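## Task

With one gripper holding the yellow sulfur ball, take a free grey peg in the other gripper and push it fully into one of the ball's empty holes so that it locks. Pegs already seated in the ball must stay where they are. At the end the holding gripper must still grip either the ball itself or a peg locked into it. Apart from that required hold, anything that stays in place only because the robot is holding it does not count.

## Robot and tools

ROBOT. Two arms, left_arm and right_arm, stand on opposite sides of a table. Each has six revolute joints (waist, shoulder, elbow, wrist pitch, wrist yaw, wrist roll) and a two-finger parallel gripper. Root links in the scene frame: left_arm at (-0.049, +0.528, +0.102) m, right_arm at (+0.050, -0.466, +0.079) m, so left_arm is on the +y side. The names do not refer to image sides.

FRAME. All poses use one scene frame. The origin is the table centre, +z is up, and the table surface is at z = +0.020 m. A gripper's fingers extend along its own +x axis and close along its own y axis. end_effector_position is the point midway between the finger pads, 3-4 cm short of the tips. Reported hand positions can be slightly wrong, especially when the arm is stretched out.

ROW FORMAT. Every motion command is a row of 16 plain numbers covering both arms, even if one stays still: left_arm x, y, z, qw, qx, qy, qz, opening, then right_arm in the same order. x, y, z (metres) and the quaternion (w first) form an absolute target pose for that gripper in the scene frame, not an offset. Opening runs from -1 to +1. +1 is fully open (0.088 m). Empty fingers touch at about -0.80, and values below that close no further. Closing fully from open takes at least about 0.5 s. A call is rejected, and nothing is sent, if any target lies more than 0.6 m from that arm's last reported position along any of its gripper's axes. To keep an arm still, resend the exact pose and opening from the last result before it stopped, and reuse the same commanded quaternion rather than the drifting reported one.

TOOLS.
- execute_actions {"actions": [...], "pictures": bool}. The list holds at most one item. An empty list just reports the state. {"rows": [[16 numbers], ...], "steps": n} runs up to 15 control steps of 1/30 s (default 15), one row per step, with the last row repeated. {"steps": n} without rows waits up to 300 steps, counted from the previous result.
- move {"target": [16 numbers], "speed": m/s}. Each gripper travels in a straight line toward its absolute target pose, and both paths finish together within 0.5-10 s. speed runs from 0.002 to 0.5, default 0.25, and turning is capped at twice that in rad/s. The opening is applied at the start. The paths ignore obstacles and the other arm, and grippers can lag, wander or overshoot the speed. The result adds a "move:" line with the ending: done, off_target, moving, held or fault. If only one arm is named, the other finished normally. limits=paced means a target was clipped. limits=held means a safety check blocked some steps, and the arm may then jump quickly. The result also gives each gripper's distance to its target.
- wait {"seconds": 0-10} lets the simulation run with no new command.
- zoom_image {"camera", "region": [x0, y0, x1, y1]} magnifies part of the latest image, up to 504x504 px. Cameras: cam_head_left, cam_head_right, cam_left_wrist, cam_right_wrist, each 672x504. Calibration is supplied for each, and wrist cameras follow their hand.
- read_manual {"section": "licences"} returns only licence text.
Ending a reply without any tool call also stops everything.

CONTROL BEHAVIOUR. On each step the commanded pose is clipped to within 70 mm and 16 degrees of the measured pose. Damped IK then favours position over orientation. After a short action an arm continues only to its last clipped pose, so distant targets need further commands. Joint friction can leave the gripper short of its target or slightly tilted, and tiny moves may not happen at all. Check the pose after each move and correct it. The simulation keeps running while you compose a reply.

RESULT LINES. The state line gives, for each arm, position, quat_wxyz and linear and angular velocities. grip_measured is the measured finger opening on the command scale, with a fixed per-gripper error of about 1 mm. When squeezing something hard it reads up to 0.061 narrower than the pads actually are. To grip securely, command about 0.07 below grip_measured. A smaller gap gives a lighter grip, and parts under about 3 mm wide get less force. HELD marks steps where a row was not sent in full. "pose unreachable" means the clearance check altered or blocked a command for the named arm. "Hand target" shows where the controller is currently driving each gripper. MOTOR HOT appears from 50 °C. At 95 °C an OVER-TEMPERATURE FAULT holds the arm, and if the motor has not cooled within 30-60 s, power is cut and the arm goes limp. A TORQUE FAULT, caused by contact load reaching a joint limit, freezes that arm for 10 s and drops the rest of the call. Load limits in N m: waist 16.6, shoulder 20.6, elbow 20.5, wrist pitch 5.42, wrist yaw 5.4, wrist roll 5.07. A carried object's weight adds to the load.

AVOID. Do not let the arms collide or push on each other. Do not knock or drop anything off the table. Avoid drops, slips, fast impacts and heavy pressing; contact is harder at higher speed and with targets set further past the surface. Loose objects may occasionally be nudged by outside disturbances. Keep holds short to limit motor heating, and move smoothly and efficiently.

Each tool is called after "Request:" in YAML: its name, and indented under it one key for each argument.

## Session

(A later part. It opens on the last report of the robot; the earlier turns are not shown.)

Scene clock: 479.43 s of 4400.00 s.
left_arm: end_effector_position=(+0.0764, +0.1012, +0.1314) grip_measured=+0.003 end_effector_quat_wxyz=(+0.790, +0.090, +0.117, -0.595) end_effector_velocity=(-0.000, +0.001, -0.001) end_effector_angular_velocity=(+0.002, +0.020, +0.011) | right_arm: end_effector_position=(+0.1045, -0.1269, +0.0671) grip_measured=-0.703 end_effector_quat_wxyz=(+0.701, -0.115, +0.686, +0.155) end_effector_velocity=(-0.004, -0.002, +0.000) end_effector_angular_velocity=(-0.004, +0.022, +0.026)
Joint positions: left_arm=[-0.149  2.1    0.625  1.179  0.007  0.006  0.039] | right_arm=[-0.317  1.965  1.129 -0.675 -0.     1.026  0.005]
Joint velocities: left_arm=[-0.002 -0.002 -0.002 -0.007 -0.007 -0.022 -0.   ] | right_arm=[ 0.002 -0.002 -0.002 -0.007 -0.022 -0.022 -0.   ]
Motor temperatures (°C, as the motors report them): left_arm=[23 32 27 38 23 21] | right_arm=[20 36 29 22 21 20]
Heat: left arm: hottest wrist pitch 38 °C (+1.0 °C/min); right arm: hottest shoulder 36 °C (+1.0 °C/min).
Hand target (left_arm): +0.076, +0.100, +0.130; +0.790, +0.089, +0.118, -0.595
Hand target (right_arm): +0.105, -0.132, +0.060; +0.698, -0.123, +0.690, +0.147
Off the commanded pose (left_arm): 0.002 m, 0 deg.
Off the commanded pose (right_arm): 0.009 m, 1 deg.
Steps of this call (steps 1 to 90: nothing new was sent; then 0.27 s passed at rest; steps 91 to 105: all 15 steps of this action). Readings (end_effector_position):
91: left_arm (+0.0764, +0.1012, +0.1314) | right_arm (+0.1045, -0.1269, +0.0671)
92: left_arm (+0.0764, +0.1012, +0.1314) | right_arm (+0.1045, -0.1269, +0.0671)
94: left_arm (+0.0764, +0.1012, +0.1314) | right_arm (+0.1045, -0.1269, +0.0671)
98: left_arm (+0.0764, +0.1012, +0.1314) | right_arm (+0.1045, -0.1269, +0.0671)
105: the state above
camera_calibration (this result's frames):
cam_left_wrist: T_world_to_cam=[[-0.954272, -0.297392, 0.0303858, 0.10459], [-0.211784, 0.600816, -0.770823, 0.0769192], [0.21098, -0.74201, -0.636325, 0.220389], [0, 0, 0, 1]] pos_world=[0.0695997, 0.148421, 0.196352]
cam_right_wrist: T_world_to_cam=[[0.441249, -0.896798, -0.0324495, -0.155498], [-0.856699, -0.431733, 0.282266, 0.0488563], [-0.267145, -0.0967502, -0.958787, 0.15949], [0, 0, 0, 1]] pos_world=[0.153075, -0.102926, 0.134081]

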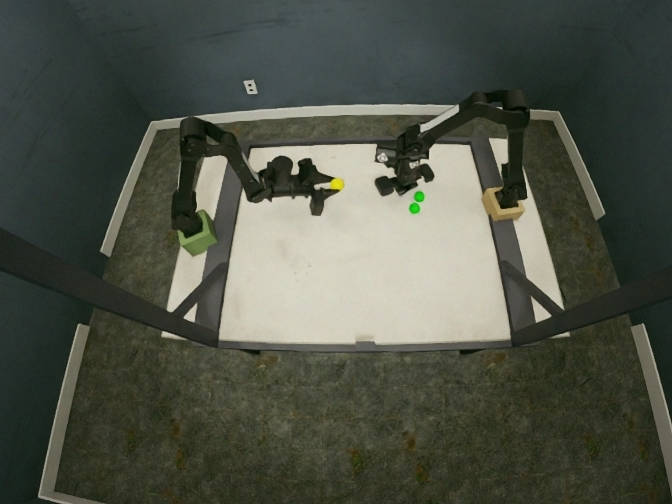

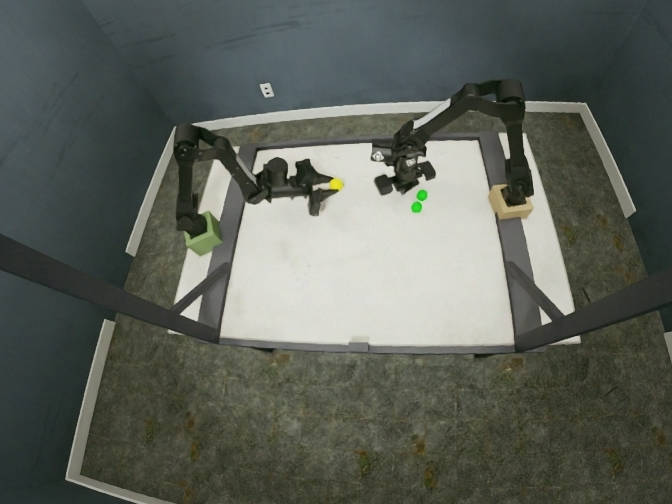

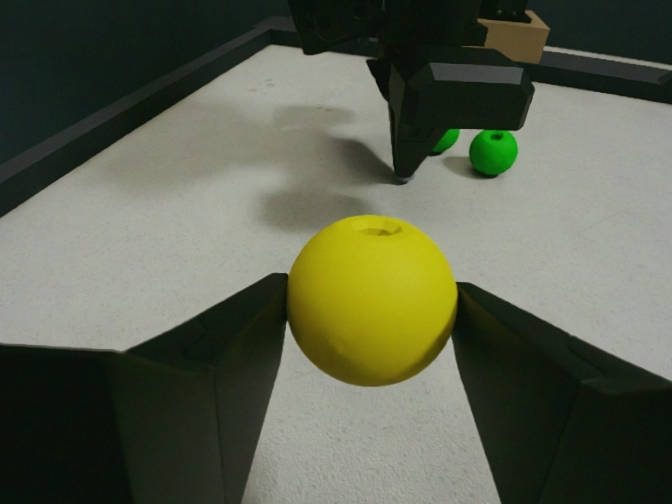

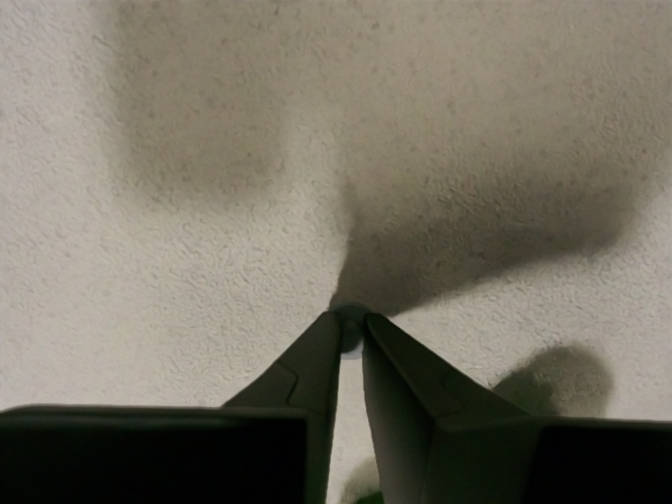

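Request:
move:
  target: [0.09, 0.0527, 0.10, 0.7888, 0.09414, 0.12493, -0.5944, -0.07, 0.106, -0.14, 0.13, 0.69846, -0.12316, 0.68954, 0.14737, -0.78]
  speed: 0.08

Scene clock: 513.93 s of 4400.00 s.
left_arm: end_effector_position=(+0.0904, +0.0539, +0.1048) grip_measured=+0.003 end_effector_quat_wxyz=(+0.789, +0.093, +0.121, -0.595) end_effector_velocity=(-0.002, -0.003, +0.002) end_effector_angular_velocity=(-0.005, +0.008, -0.007) | right_arm: end_effector_position=(+0.1047, -0.1415, +0.1262) grip_measured=-0.704 end_effector_quat_wxyz=(+0.697, -0.127, +0.691, +0.144) end_effector_velocity=(-0.001, -0.002, +0.000) end_effector_angular_velocity=(-0.006, +0.008, +0.020)
Joint positions: left_arm=[-0.149  2.284  0.853  1.125  0.007  0.006  0.039] | right_arm=[-0.324  1.835  1.217 -0.928 -0.     1.018  0.004]
Joint velocities: left_arm=[-0.002 -0.002  0.007 -0.007  0.007 -0.007 -0.   ] | right_arm=[-0.002 -0.002 -0.002 -0.007 -0.007 -0.022 -0.   ]
Motor temperatures (°C, as the motors report them): left_arm=[23 32 27 38 23 21] | right_arm=[20 36 29 22 21 20]
Heat: left arm: hottest wrist pitch 38 °C (+0.0 °C/min); right arm: hottest shoulder 36 °C (+0.0 °C/min).
Hand target (left_arm): +0.090, +0.053, +0.100; +0.789, +0.094, +0.125, -0.594
Hand target (right_arm): +0.106, -0.140, +0.130; +0.698, -0.123, +0.689, +0.147
Off the commanded pose (left_arm): 0.005 m, 0 deg.
Off the commanded pose (right_arm): 0.004 m, 1 deg.
After step 90, 30.33 s passed at rest.
move: done
camera_calibration (this result's frames):
cam_left_wrist: T_world_to_cam=[[-0.95418, -0.297702, 0.0302286, 0.104709], [-0.214109, 0.608677, -0.763983, 0.0867533], [0.20904, -0.73545, -0.644528, 0.1661], [0, 0, 0, 1]] pos_world=[0.0837638, 0.100526, 0.170169]
cam_right_wrist: T_world_to_cam=[[0.441488, -0.89726, -0.00339943, -0.170539], [-0.85495, -0.421814, 0.301884, 0.0247683], [-0.272302, -0.130372, -0.953339, 0.20986], [0, 0, 0, 1]] pos_world=[0.153612, -0.11521, 0.192011]

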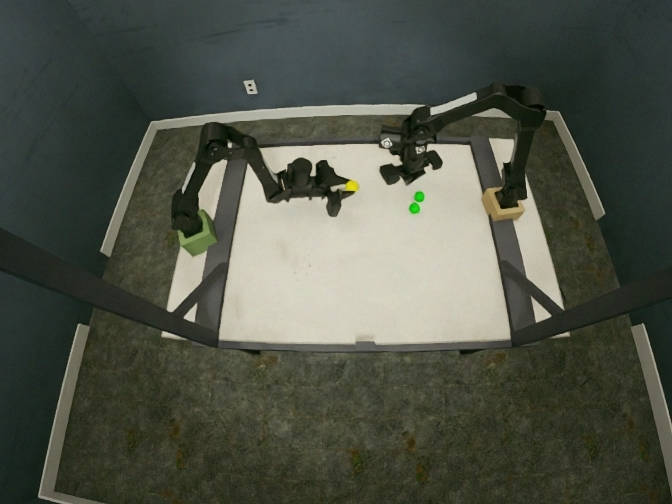

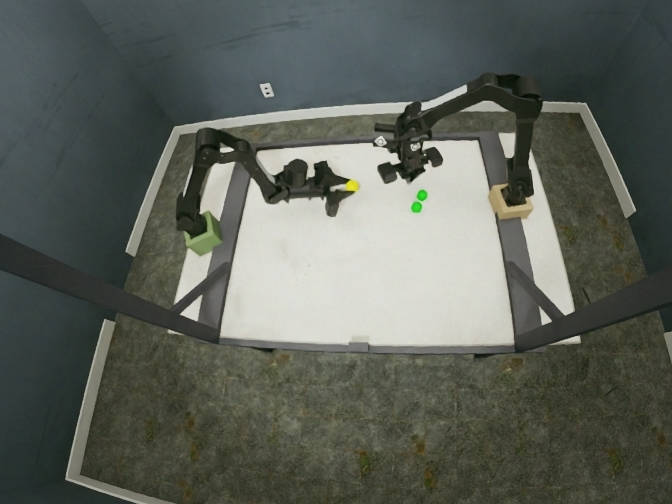

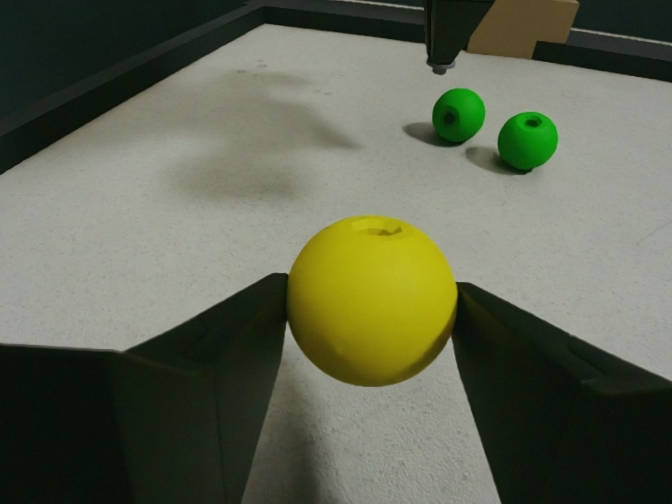

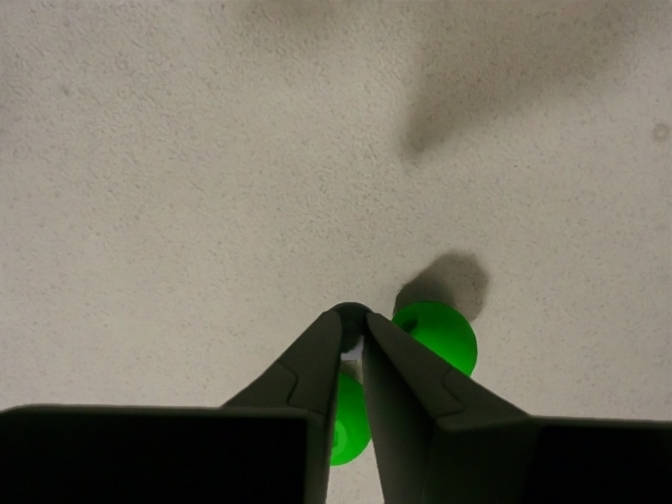

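The peg is lifted; checking its alignment in the fingers from the left camera.

Request:
zoom_image:
  camera: "cam_left_wrist"
  region: [400, 10, 490, 90]

Region (400, 10, 490, 90) of cam_left_wrist's 672x504 image, scaled by 5.600, with more detail than that image has.

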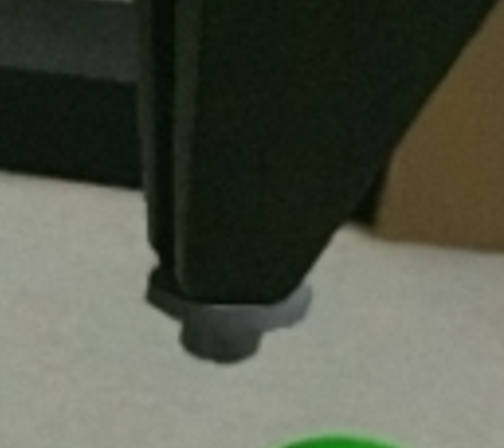

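Request:
move:
  target: [0.1122, -0.0232, 0.065, 0.7888, 0.09414, 0.12493, -0.5944, -0.07, 0.115, -0.125, 0.155, 0.55478, 0.43291, 0.57449, -0.41806, -0.78]
  speed: 0.25

Scene clock: 532.27 s of 4400.00 s.
left_arm: end_effector_position=(+0.1130, -0.0226, +0.0721) grip_measured=+0.003 end_effector_quat_wxyz=(+0.789, +0.092, +0.120, -0.595) end_effector_velocity=(+0.000, +0.001, -0.001) end_effector_angular_velocity=(+0.004, +0.011, -0.002) | right_arm: end_effector_position=(+0.1144, -0.1262, +0.1577) grip_measured=-0.704 end_effector_quat_wxyz=(+0.556, +0.434, +0.576, -0.413) end_effector_velocity=(-0.001, -0.002, +0.000) end_effector_angular_velocity=(-0.006, +0.009, -0.009)
Joint positions: left_arm=[-0.149  2.54   1.263  0.973  0.007  0.006  0.039] | right_arm=[-0.35   1.848  1.364 -1.047 -0.013  2.664  0.004]
Joint velocities: left_arm=[ 0.002 -0.002 -0.002 -0.007  0.007 -0.007 -0.   ] | right_arm=[-0.002 -0.002 -0.002 -0.007 -0.007  0.007  0.   ]
Motor temperatures (°C, as the motors report them): left_arm=[23 33 28 37 23 21] | right_arm=[20 38 30 22 21 20]
Heat: left arm: hottest wrist pitch 37 °C (-1.0 °C/min); right arm: hottest shoulder 38 °C (+2.0 °C/min).
Hand target (left_arm): +0.112, -0.023, +0.065; +0.789, +0.094, +0.125, -0.594
Hand target (right_arm): +0.115, -0.125, +0.155; +0.555, +0.433, +0.574, -0.418
Off the commanded pose (left_arm): 0.007 m, 1 deg.
Off the commanded pose (right_arm): 0.003 m, 1 deg.
After step 90, 11.57 s passed at rest.
move: done
camera_calibration (this result's frames):
cam_left_wrist: T_world_to_cam=[[-0.9542, -0.297636, 0.0302626, 0.10451], [-0.213612, 0.606998, -0.765456, 0.113222], [0.209458, -0.736862, -0.642776, 0.0837955], [0, 0, 0, 1]] pos_world=[0.106358, 0.0241264, 0.137365]
cam_right_wrist: T_world_to_cam=[[-0.9367, -0.350062, 0.0071018, 0.0640909], [-0.325088, 0.877048, 0.353703, 0.125105], [-0.130047, 0.329005, -0.935331, 0.283321], [0, 0, 0, 1]] pos_world=[0.137549, -0.180501, 0.220293]

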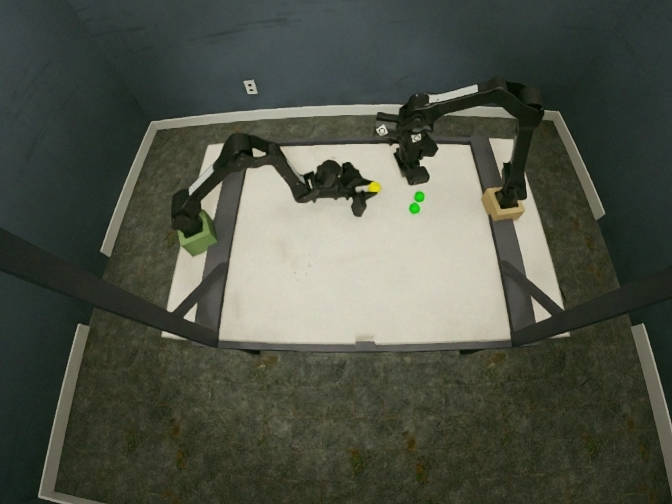

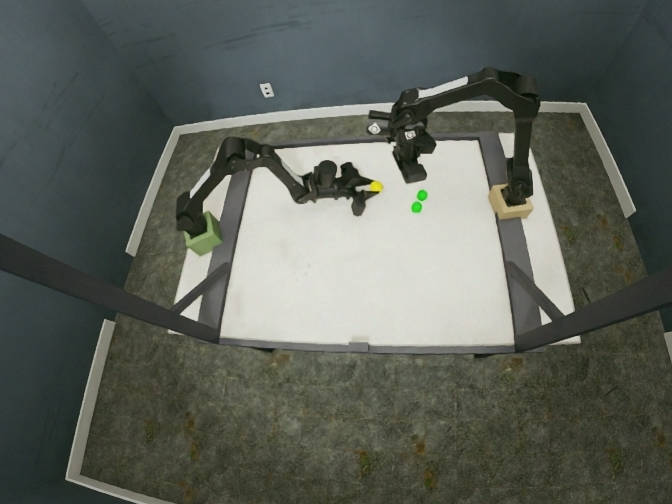

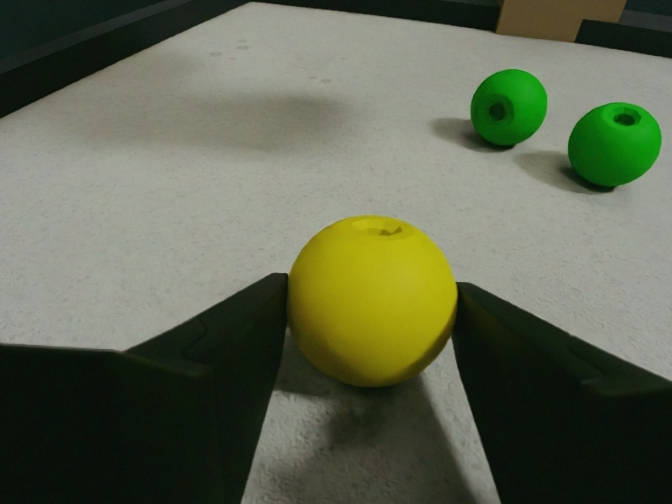

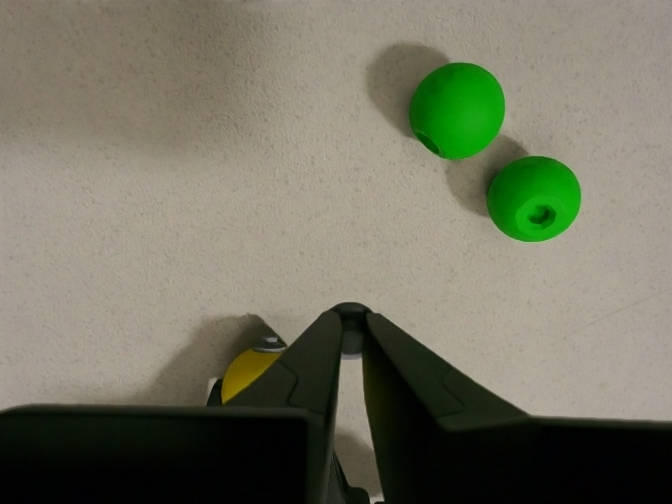

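Request:
move:
  target: [0.1122, -0.0232, 0.049, 0.7888, 0.09414, 0.12493, -0.5944, -0.07, 0.1223, -0.058, 0.14, 0.55478, 0.43291, 0.57449, -0.41806, -0.78]
  speed: 0.06

Scene clock: 538.90 s of 4400.00 s.
left_arm: end_effector_position=(+0.1144, -0.0273, +0.0682) grip_measured=+0.003 end_effector_quat_wxyz=(+0.791, +0.084, +0.109, -0.596) end_effector_velocity=(-0.003, +0.000, -0.001) end_effector_angular_velocity=(+0.001, +0.024, -0.004) | right_arm: end_effector_position=(+0.1238, -0.0596, +0.1442) grip_measured=-0.704 end_effector_quat_wxyz=(+0.554, +0.437, +0.575, -0.414) end_effector_velocity=(+0.003, +0.003, +0.005) end_effector_angular_velocity=(+0.011, -0.010, +0.005)
Joint positions: left_arm=[-0.149  2.579  1.29   1.013  0.007  0.006  0.039] | right_arm=[-0.341  2.111  1.684 -1.101 -0.013  2.678  0.004]
Joint velocities: left_arm=[-0.002 -0.002 -0.002 -0.007  0.007 -0.022 -0.   ] | right_arm=[-0.002 -0.002  0.017 -0.007  0.007 -0.007 -0.   ]
Motor temperatures (°C, as the motors report them): left_arm=[23 34 28 37 23 21] | right_arm=[20 38 31 22 21 20]
Heat: left arm: hottest wrist pitch 37 °C (-1.0 °C/min); right arm: hottest shoulder 38 °C (+2.0 °C/min).
Hand target (left_arm): +0.112, -0.023, +0.049; +0.789, +0.094, +0.125, -0.594
Hand target (right_arm): +0.123, -0.058, +0.140; +0.555, +0.433, +0.575, -0.418
Off the commanded pose (left_arm): 0.020 m, 2 deg.
Off the commanded pose (right_arm): 0.005 m, 1 deg.
After step 90, 2.13 s passed at rest.
move: off_target (left_arm)
camera_calibration (this result's frames):
cam_left_wrist: T_world_to_cam=[[-0.954447, -0.2968, 0.0306739, 0.104577], [-0.207328, 0.585748, -0.783527, 0.113375], [0.214583, -0.754195, -0.6206, 0.0749949], [0, 0, 0, 1]] pos_world=[0.107226, 0.0211899, 0.132167]
cam_right_wrist: T_world_to_cam=[[-0.938813, -0.344368, 0.00632683, 0.0970996], [-0.319701, 0.878106, 0.35598, 0.0736074], [-0.128144, 0.332176, -0.934472, 0.249828], [0, 0, 0, 1]] pos_world=[0.146705, -0.114184, 0.20664]

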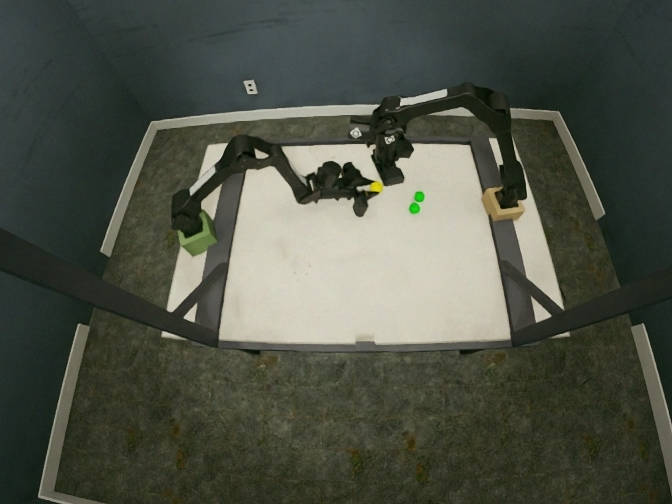

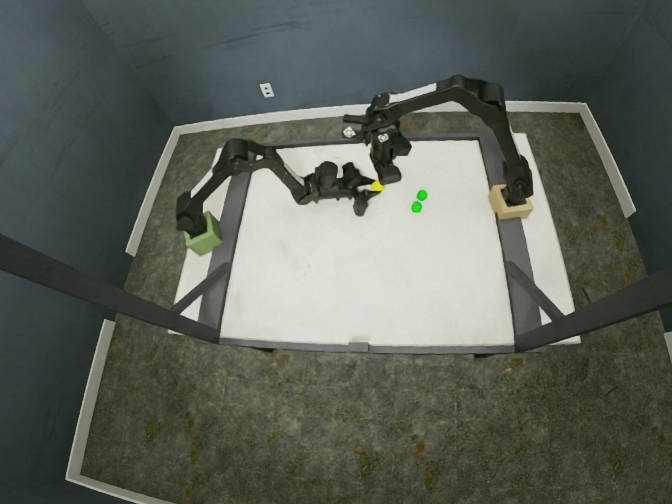

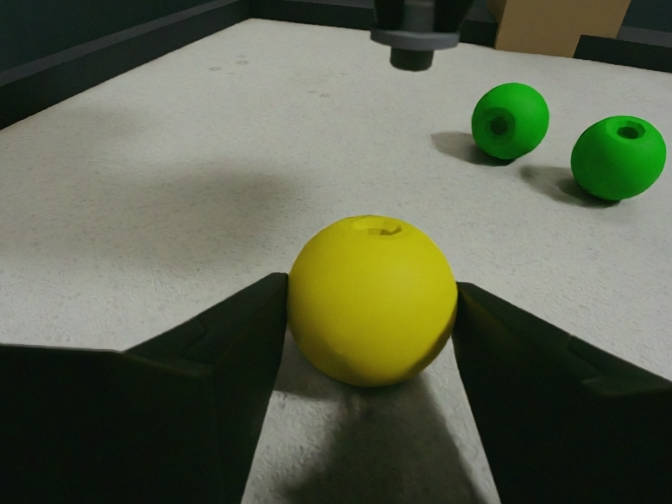

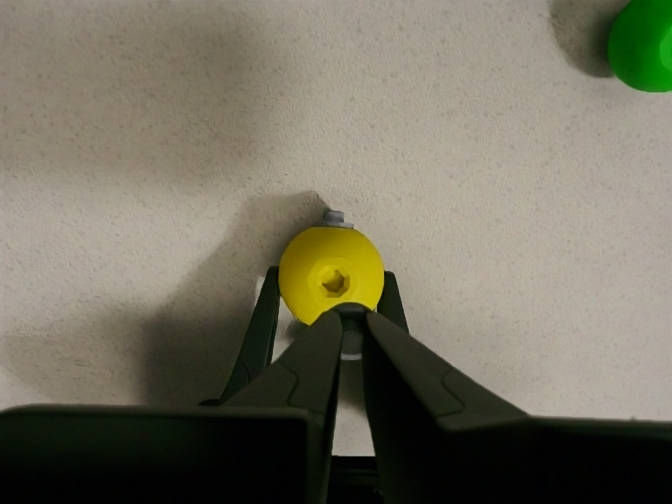

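Request:
move:
  target: [0.1132, -0.0255, 0.063, 0.7898, 0.0889, 0.1180, -0.5952, -0.07, 0.1223, -0.058, 0.14, 0.55478, 0.43291, 0.57449, -0.41806, -0.78]
  speed: 0.02

Request:
zoom_image:
  camera: "cam_right_wrist"
  region: [250, 190, 430, 370]

Request:
zoom_image:
  camera: "cam_head_left"
  region: [320, 150, 420, 230]

Scene clock: 543.73 s of 4400.00 s.
left_arm: end_effector_position=(+0.1144, -0.0273, +0.0684) grip_measured=+0.003 end_effector_quat_wxyz=(+0.791, +0.085, +0.110, -0.596) end_effector_velocity=(-0.003, +0.001, -0.003) end_effector_angular_velocity=(+0.009, +0.012, -0.007) | right_arm: end_effector_position=(+0.1236, -0.0591, +0.1449) grip_measured=-0.704 end_effector_quat_wxyz=(+0.554, +0.437, +0.575, -0.414) end_effector_velocity=(-0.002, -0.001, -0.000) end_effector_angular_velocity=(-0.003, +0.023, -0.009)
Joint positions: left_arm=[-0.149  2.577  1.29   1.009  0.007  0.006  0.039] | right_arm=[-0.341  2.112  1.687 -1.103 -0.013  2.679  0.004]
Joint velocities: left_arm=[-0.002 -0.002 -0.007 -0.007  0.007 -0.007 -0.   ] | right_arm=[-0.002  0.002  0.002 -0.007 -0.022  0.007 -0.001]
Motor temperatures (°C, as the motors report them): left_arm=[23 35 28 36 23 21] | right_arm=[20 38 31 22 21 20]
Heat: left arm: hottest wrist pitch 36 °C (-2.0 °C/min); right arm: hottest shoulder 38 °C (+2.0 °C/min).
Hand target (left_arm): +0.113, -0.025, +0.063; +0.790, +0.089, +0.118, -0.595
Hand target (right_arm): +0.122, -0.058, +0.140; +0.555, +0.433, +0.575, -0.418
Off the commanded pose (left_arm): 0.006 m, 1 deg.
Off the commanded pose (right_arm): 0.005 m, 1 deg.
After step 90, 1.07 s passed at rest.
move: done
camera_calibration (this result's frames):
cam_left_wrist: T_world_to_cam=[[-0.954427, -0.296867, 0.0306419, 0.104569], [-0.207836, 0.587466, -0.782105, 0.113535], [0.21418, -0.752831, -0.622393, 0.0753076], [0, 0, 0, 1]] pos_world=[0.107271, 0.0210389, 0.132463]
cam_right_wrist: T_world_to_cam=[[-0.938814, -0.344374, 0.00597045, 0.0970761], [-0.319739, 0.877839, 0.356601, 0.0727868], [-0.128045, 0.332873, -0.934238, 0.25031], [0, 0, 0, 1]] pos_world=[0.14646, -0.113786, 0.207314]

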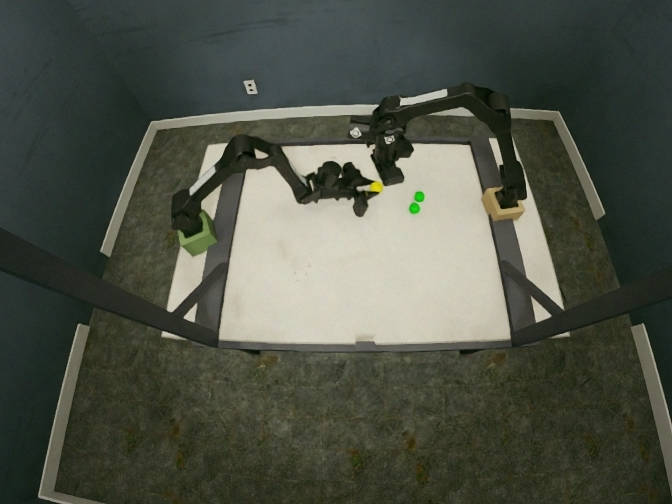

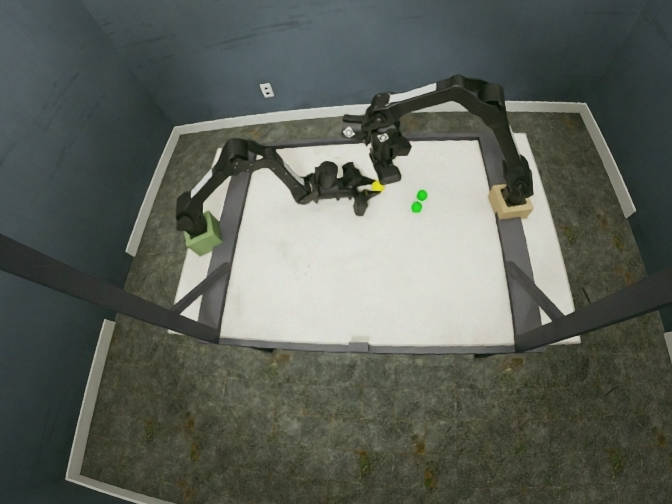

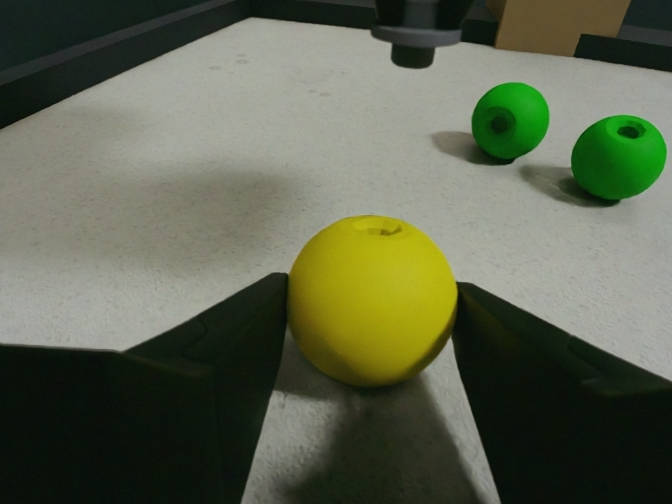

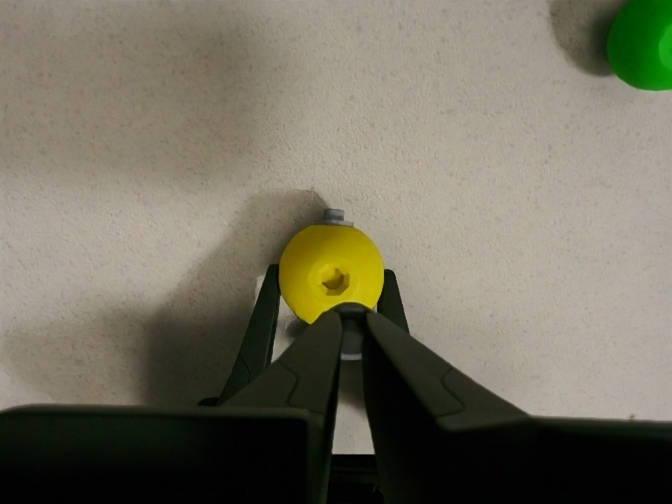

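Region (250, 190, 430, 370) of cam_right_wrist's 672x504 image, scaled by 2.800, with more detail than that image has.

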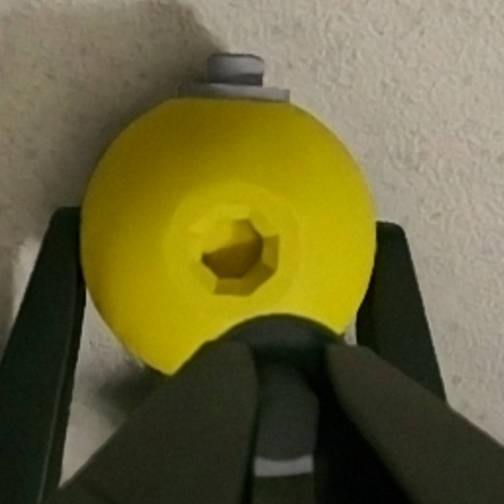

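Region (320, 150, 420, 230) of cam_head_left's 672x504 image, scaled by 5.040, with more detail than that image has; it fills the top 403 rows of this view, and the rest is white.

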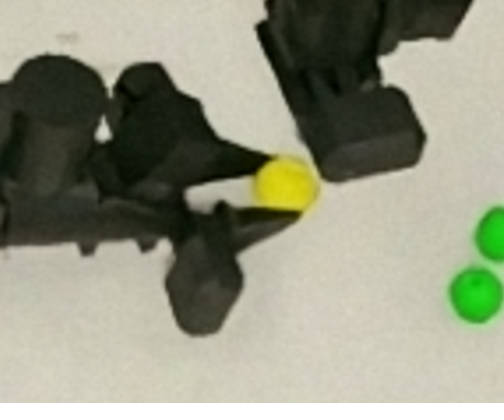

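Request:
zoom_image:
  camera: "cam_left_wrist"
  region: [260, 300, 500, 504]

Request:
zoom_image:
  camera: "cam_head_right"
  region: [280, 140, 400, 230]

Region (260, 300, 500, 504) of cam_left_wrist's 672x504 image, scaled by 2.100, with more detail than that image has; it fills the top 428 rows of this view, and the rest is white.

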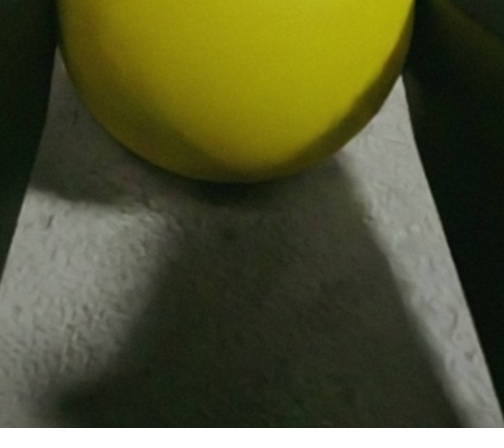

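Region (280, 140, 400, 230) of cam_head_right's 672x504 image, scaled by 4.200, with more detail than that image has; it fills the top 378 rows of this view, and the rest is white.

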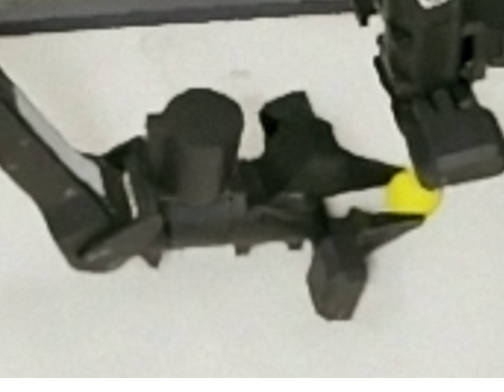

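Request:
zoom_image:
  camera: "cam_left_wrist"
  region: [280, 200, 470, 390]

Request:
zoom_image:
  camera: "cam_right_wrist"
  region: [275, 200, 395, 320]

Region (280, 200, 470, 390) of cam_left_wrist's 672x504 image, scaled by 2.653, with more detail than that image has.

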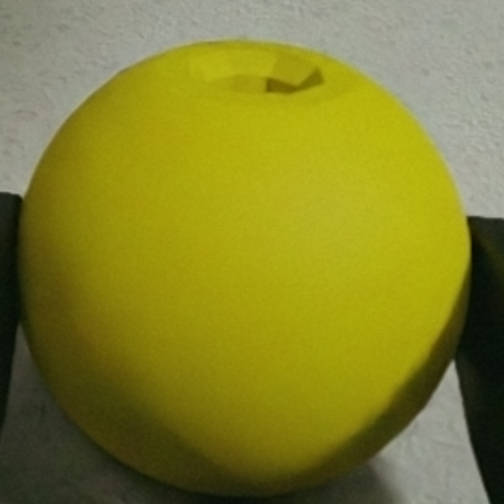

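Region (275, 200, 395, 320) of cam_right_wrist's 672x504 image, scaled by 4.200, with more detail than that image has.

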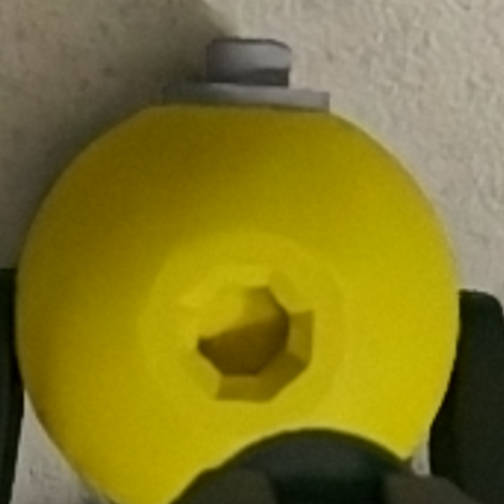

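Request:
move:
  target: [0.1132, -0.0255, 0.063, 0.7898, 0.0889, 0.1180, -0.5952, -0.07, 0.1305, -0.072, 0.126, 0.47745, 0.48618, 0.63360, -0.36636, -0.78]
  speed: 0.08

Request:
zoom_image:
  camera: "cam_right_wrist"
  region: [260, 200, 440, 380]

Request:
zoom_image:
  camera: "cam_left_wrist"
  region: [280, 60, 480, 260]

Scene clock: 609.07 s of 4400.00 s.
left_arm: end_effector_position=(+0.1144, -0.0274, +0.0686) grip_measured=+0.003 end_effector_quat_wxyz=(+0.791, +0.085, +0.110, -0.596) end_effector_velocity=(+0.002, +0.001, -0.001) end_effector_angular_velocity=(+0.007, +0.003, +0.021) | right_arm: end_effector_position=(+0.1305, -0.0700, +0.1240) grip_measured=-0.704 end_effector_quat_wxyz=(+0.479, +0.486, +0.632, -0.368) end_effector_velocity=(-0.002, +0.002, +0.003) end_effector_angular_velocity=(+0.027, +0.013, +0.010)
Joint positions: left_arm=[-0.149  2.576  1.29   1.007  0.007  0.006  0.039] | right_arm=[-0.407  1.949  1.329 -0.711 -0.132  2.647  0.004]
Joint velocities: left_arm=[-0.002 -0.002 -0.002 -0.007 -0.022 -0.007 -0.   ] | right_arm=[-0.002 -0.012 -0.012  0.022 -0.022 -0.007 -0.   ]
Motor temperatures (°C, as the motors report them): left_arm=[23 44 28 32 23 21] | right_arm=[20 42 33 21 21 20]
Heat: left arm: hottest shoulder 44 °C (+8.1 °C/min); right arm: hottest shoulder 42 °C (+3.0 °C/min).
Hand target (left_arm): +0.113, -0.025, +0.063; +0.790, +0.089, +0.118, -0.595
Hand target (right_arm): +0.131, -0.072, +0.126; +0.478, +0.486, +0.633, -0.366
Off the commanded pose (left_arm): 0.006 m, 1 deg.
Off the commanded pose (right_arm): 0.003 m, 0 deg.
After step 90, 60.57 s passed at rest.
move: done
camera_calibration (this result's frames):
cam_left_wrist: T_world_to_cam=[[-0.954424, -0.296878, 0.0306366, 0.104562], [-0.207921, 0.587752, -0.781867, 0.113705], [0.214113, -0.752603, -0.622692, 0.07543], [0, 0, 0, 1]] pos_world=[0.107288, 0.0209811, 0.132668]
cam_right_wrist: T_world_to_cam=[[-0.944412, -0.328741, -0.00383949, 0.102997], [-0.274509, 0.782081, 0.559459, 0.0542628], [-0.180914, 0.529414, -0.828849, 0.242873], [0, 0, 0, 1]] pos_world=[0.156106, -0.137159, 0.171343]

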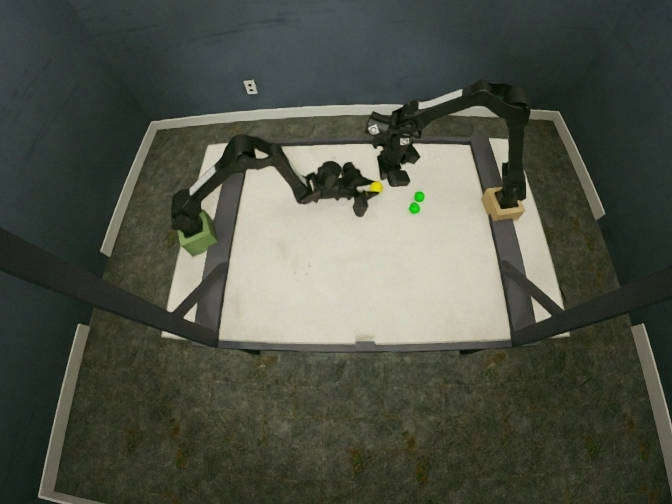

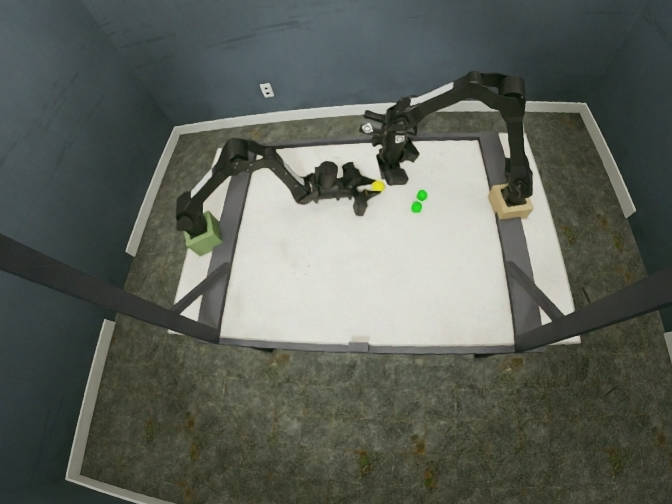

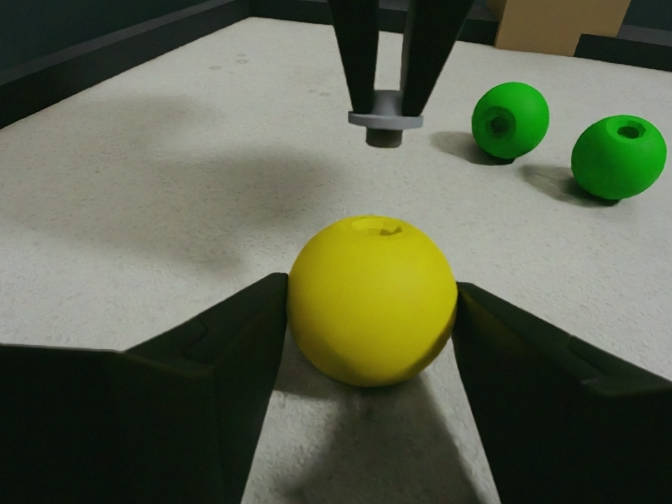

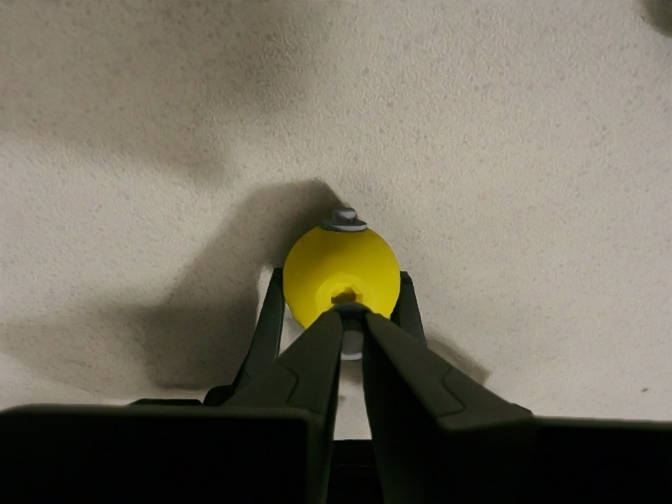

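Region (260, 200, 440, 380) of cam_right_wrist's 672x504 image, scaled by 2.800, with more detail than that image has.

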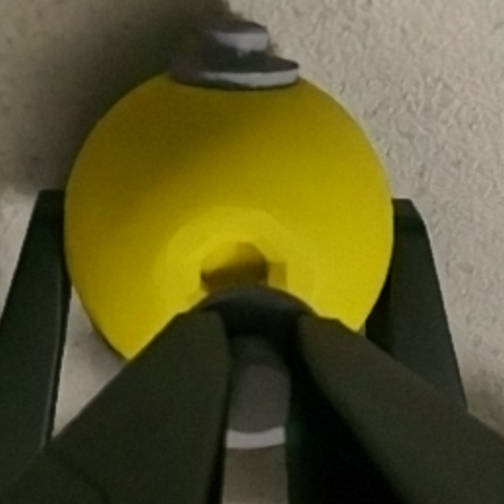

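Region (280, 60, 480, 260) of cam_left_wrist's 672x504 image, scaled by 2.520, with more detail than that image has.

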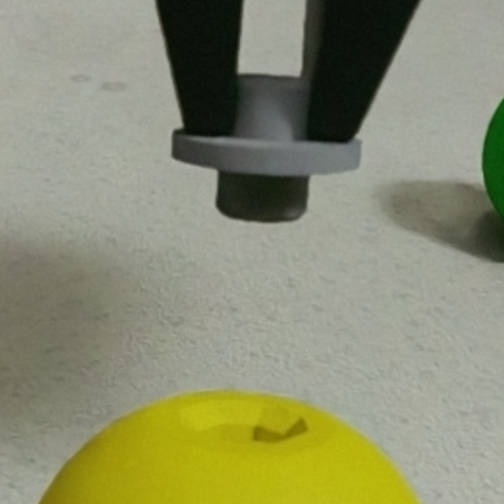

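Request:
move:
  target: [0.1132, -0.0255, 0.065, 0.7898, 0.0889, 0.1180, -0.5952, -0.07, 0.1298, -0.0678, 0.1125, 0.47745, 0.48618, 0.63360, -0.36636, -0.78]
  speed: 0.02

Request:
zoom_image:
  camera: "cam_right_wrist"
  region: [260, 200, 440, 380]

Request:
zoom_image:
  camera: "cam_left_wrist"
  region: [300, 110, 460, 270]

Scene clock: 629.23 s of 4400.00 s.
left_arm: end_effector_position=(+0.1145, -0.0274, +0.0690) grip_measured=+0.003 end_effector_quat_wxyz=(+0.791, +0.085, +0.111, -0.596) end_effector_velocity=(-0.001, +0.002, -0.003) end_effector_angular_velocity=(+0.010, +0.008, +0.007) | right_arm: end_effector_position=(+0.1318, -0.0648, +0.1208) grip_measured=-0.704 end_effector_quat_wxyz=(+0.475, +0.493, +0.635, -0.358) end_effector_velocity=(+0.004, -0.003, -0.001) end_effector_angular_velocity=(-0.013, -0.017, -0.015)
Joint positions: left_arm=[-0.149  2.573  1.29   1.002  0.007  0.006  0.039] | right_arm=[-0.407  1.954  1.317 -0.666 -0.132  2.647  0.004]
Joint velocities: left_arm=[-0.002 -0.002 -0.007 -0.007 -0.007 -0.007 -0.   ] | right_arm=[-0.002 -0.002 -0.002 -0.007  0.022  0.007 -0.   ]
Motor temperatures (°C, as the motors report them): left_arm=[23 45 28 31 23 21] | right_arm=[20 45 32 22 21 20]
Heat: left arm: hottest shoulder 45 °C (+5.0 °C/min); right arm: hottest shoulder 45 °C (+5.0 °C/min).
Hand target (left_arm): +0.113, -0.026, +0.065; +0.790, +0.089, +0.118, -0.595
Hand target (right_arm): +0.130, -0.068, +0.113; +0.477, +0.486, +0.634, -0.366
Off the commanded pose (left_arm): 0.005 m, 1 deg.
Off the commanded pose (right_arm): 0.009 m, 1 deg.
After step 90, 16.30 s passed at rest.
move: off_target (right_arm)
camera_calibration (this result's frames):
cam_left_wrist: T_world_to_cam=[[-0.954404, -0.296945, 0.0306044, 0.104546], [-0.208428, 0.589466, -0.78044, 0.114106], [0.213708, -0.751234, -0.624481, 0.075868], [0, 0, 0, 1]] pos_world=[0.107348, 0.0207772, 0.133232]
cam_right_wrist: T_world_to_cam=[[-0.944308, -0.328531, -0.018689, 0.107711], [-0.278242, 0.76686, 0.578366, 0.0494778], [-0.175679, 0.551356, -0.815563, 0.236871], [0, 0, 0, 1]] pos_world=[0.157092, -0.133156, 0.16658]

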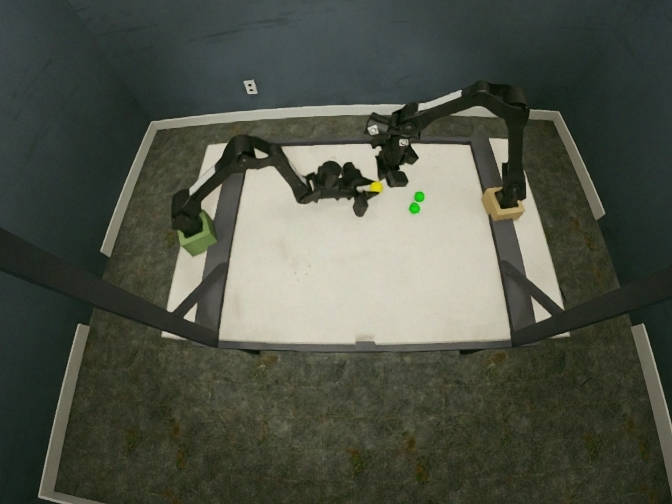

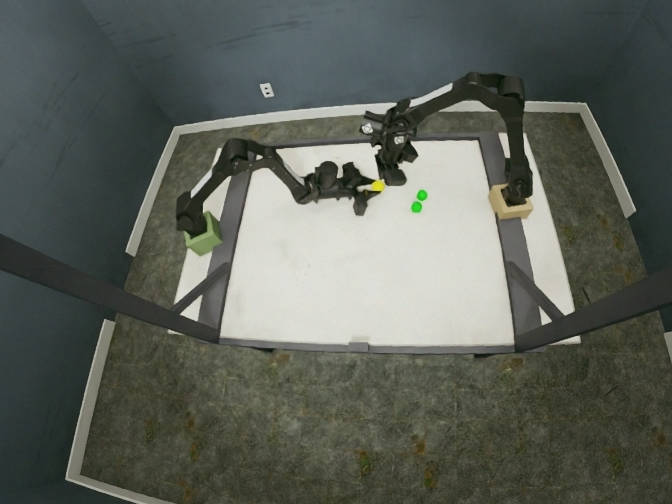

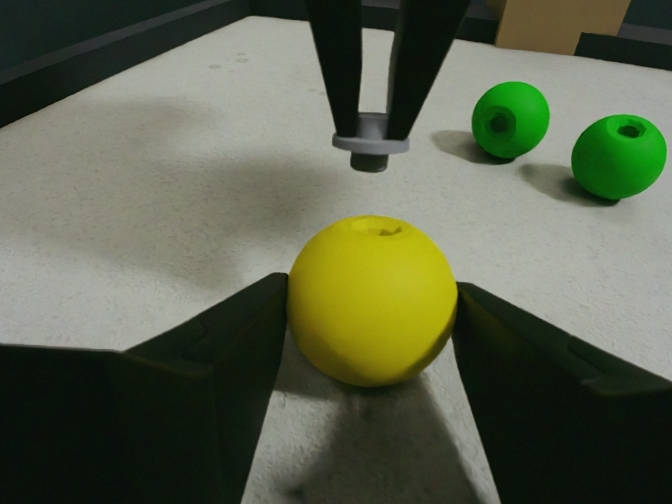

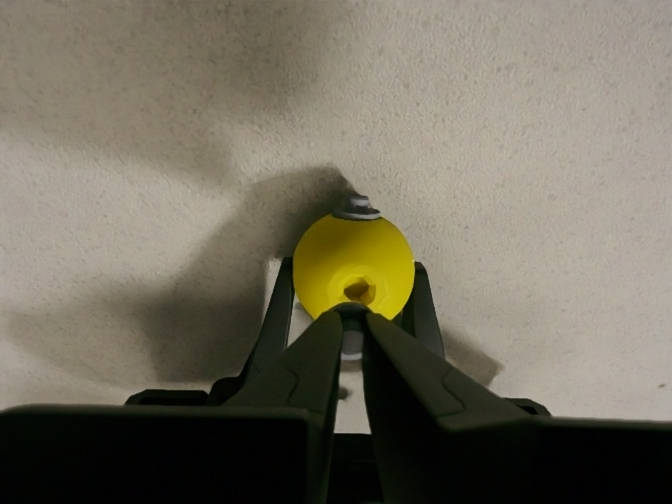

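Region (260, 200, 440, 380) of cam_right_wrist's 672x504 image, scaled by 2.800, with more detail than that image has.

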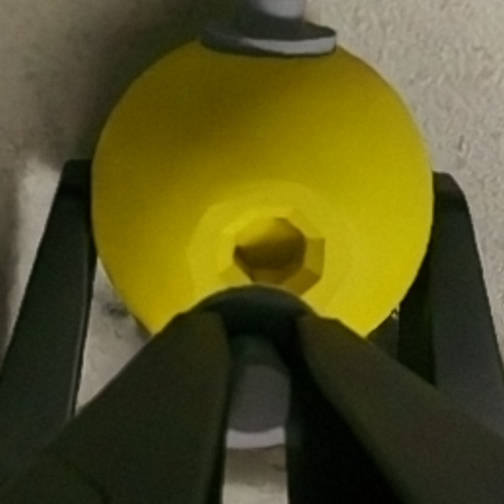

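Region (300, 110, 460, 270) of cam_left_wrist's 672x504 image, scaled by 3.150, with more detail than that image has.

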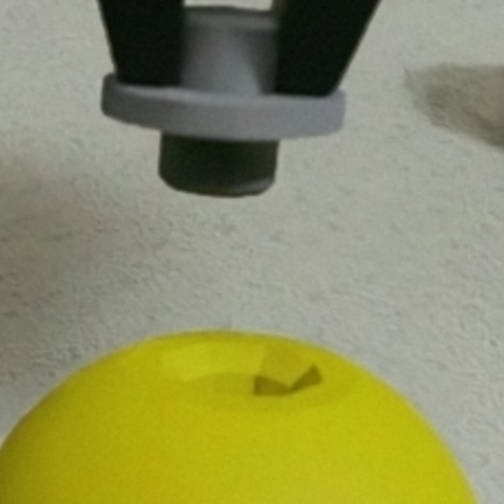

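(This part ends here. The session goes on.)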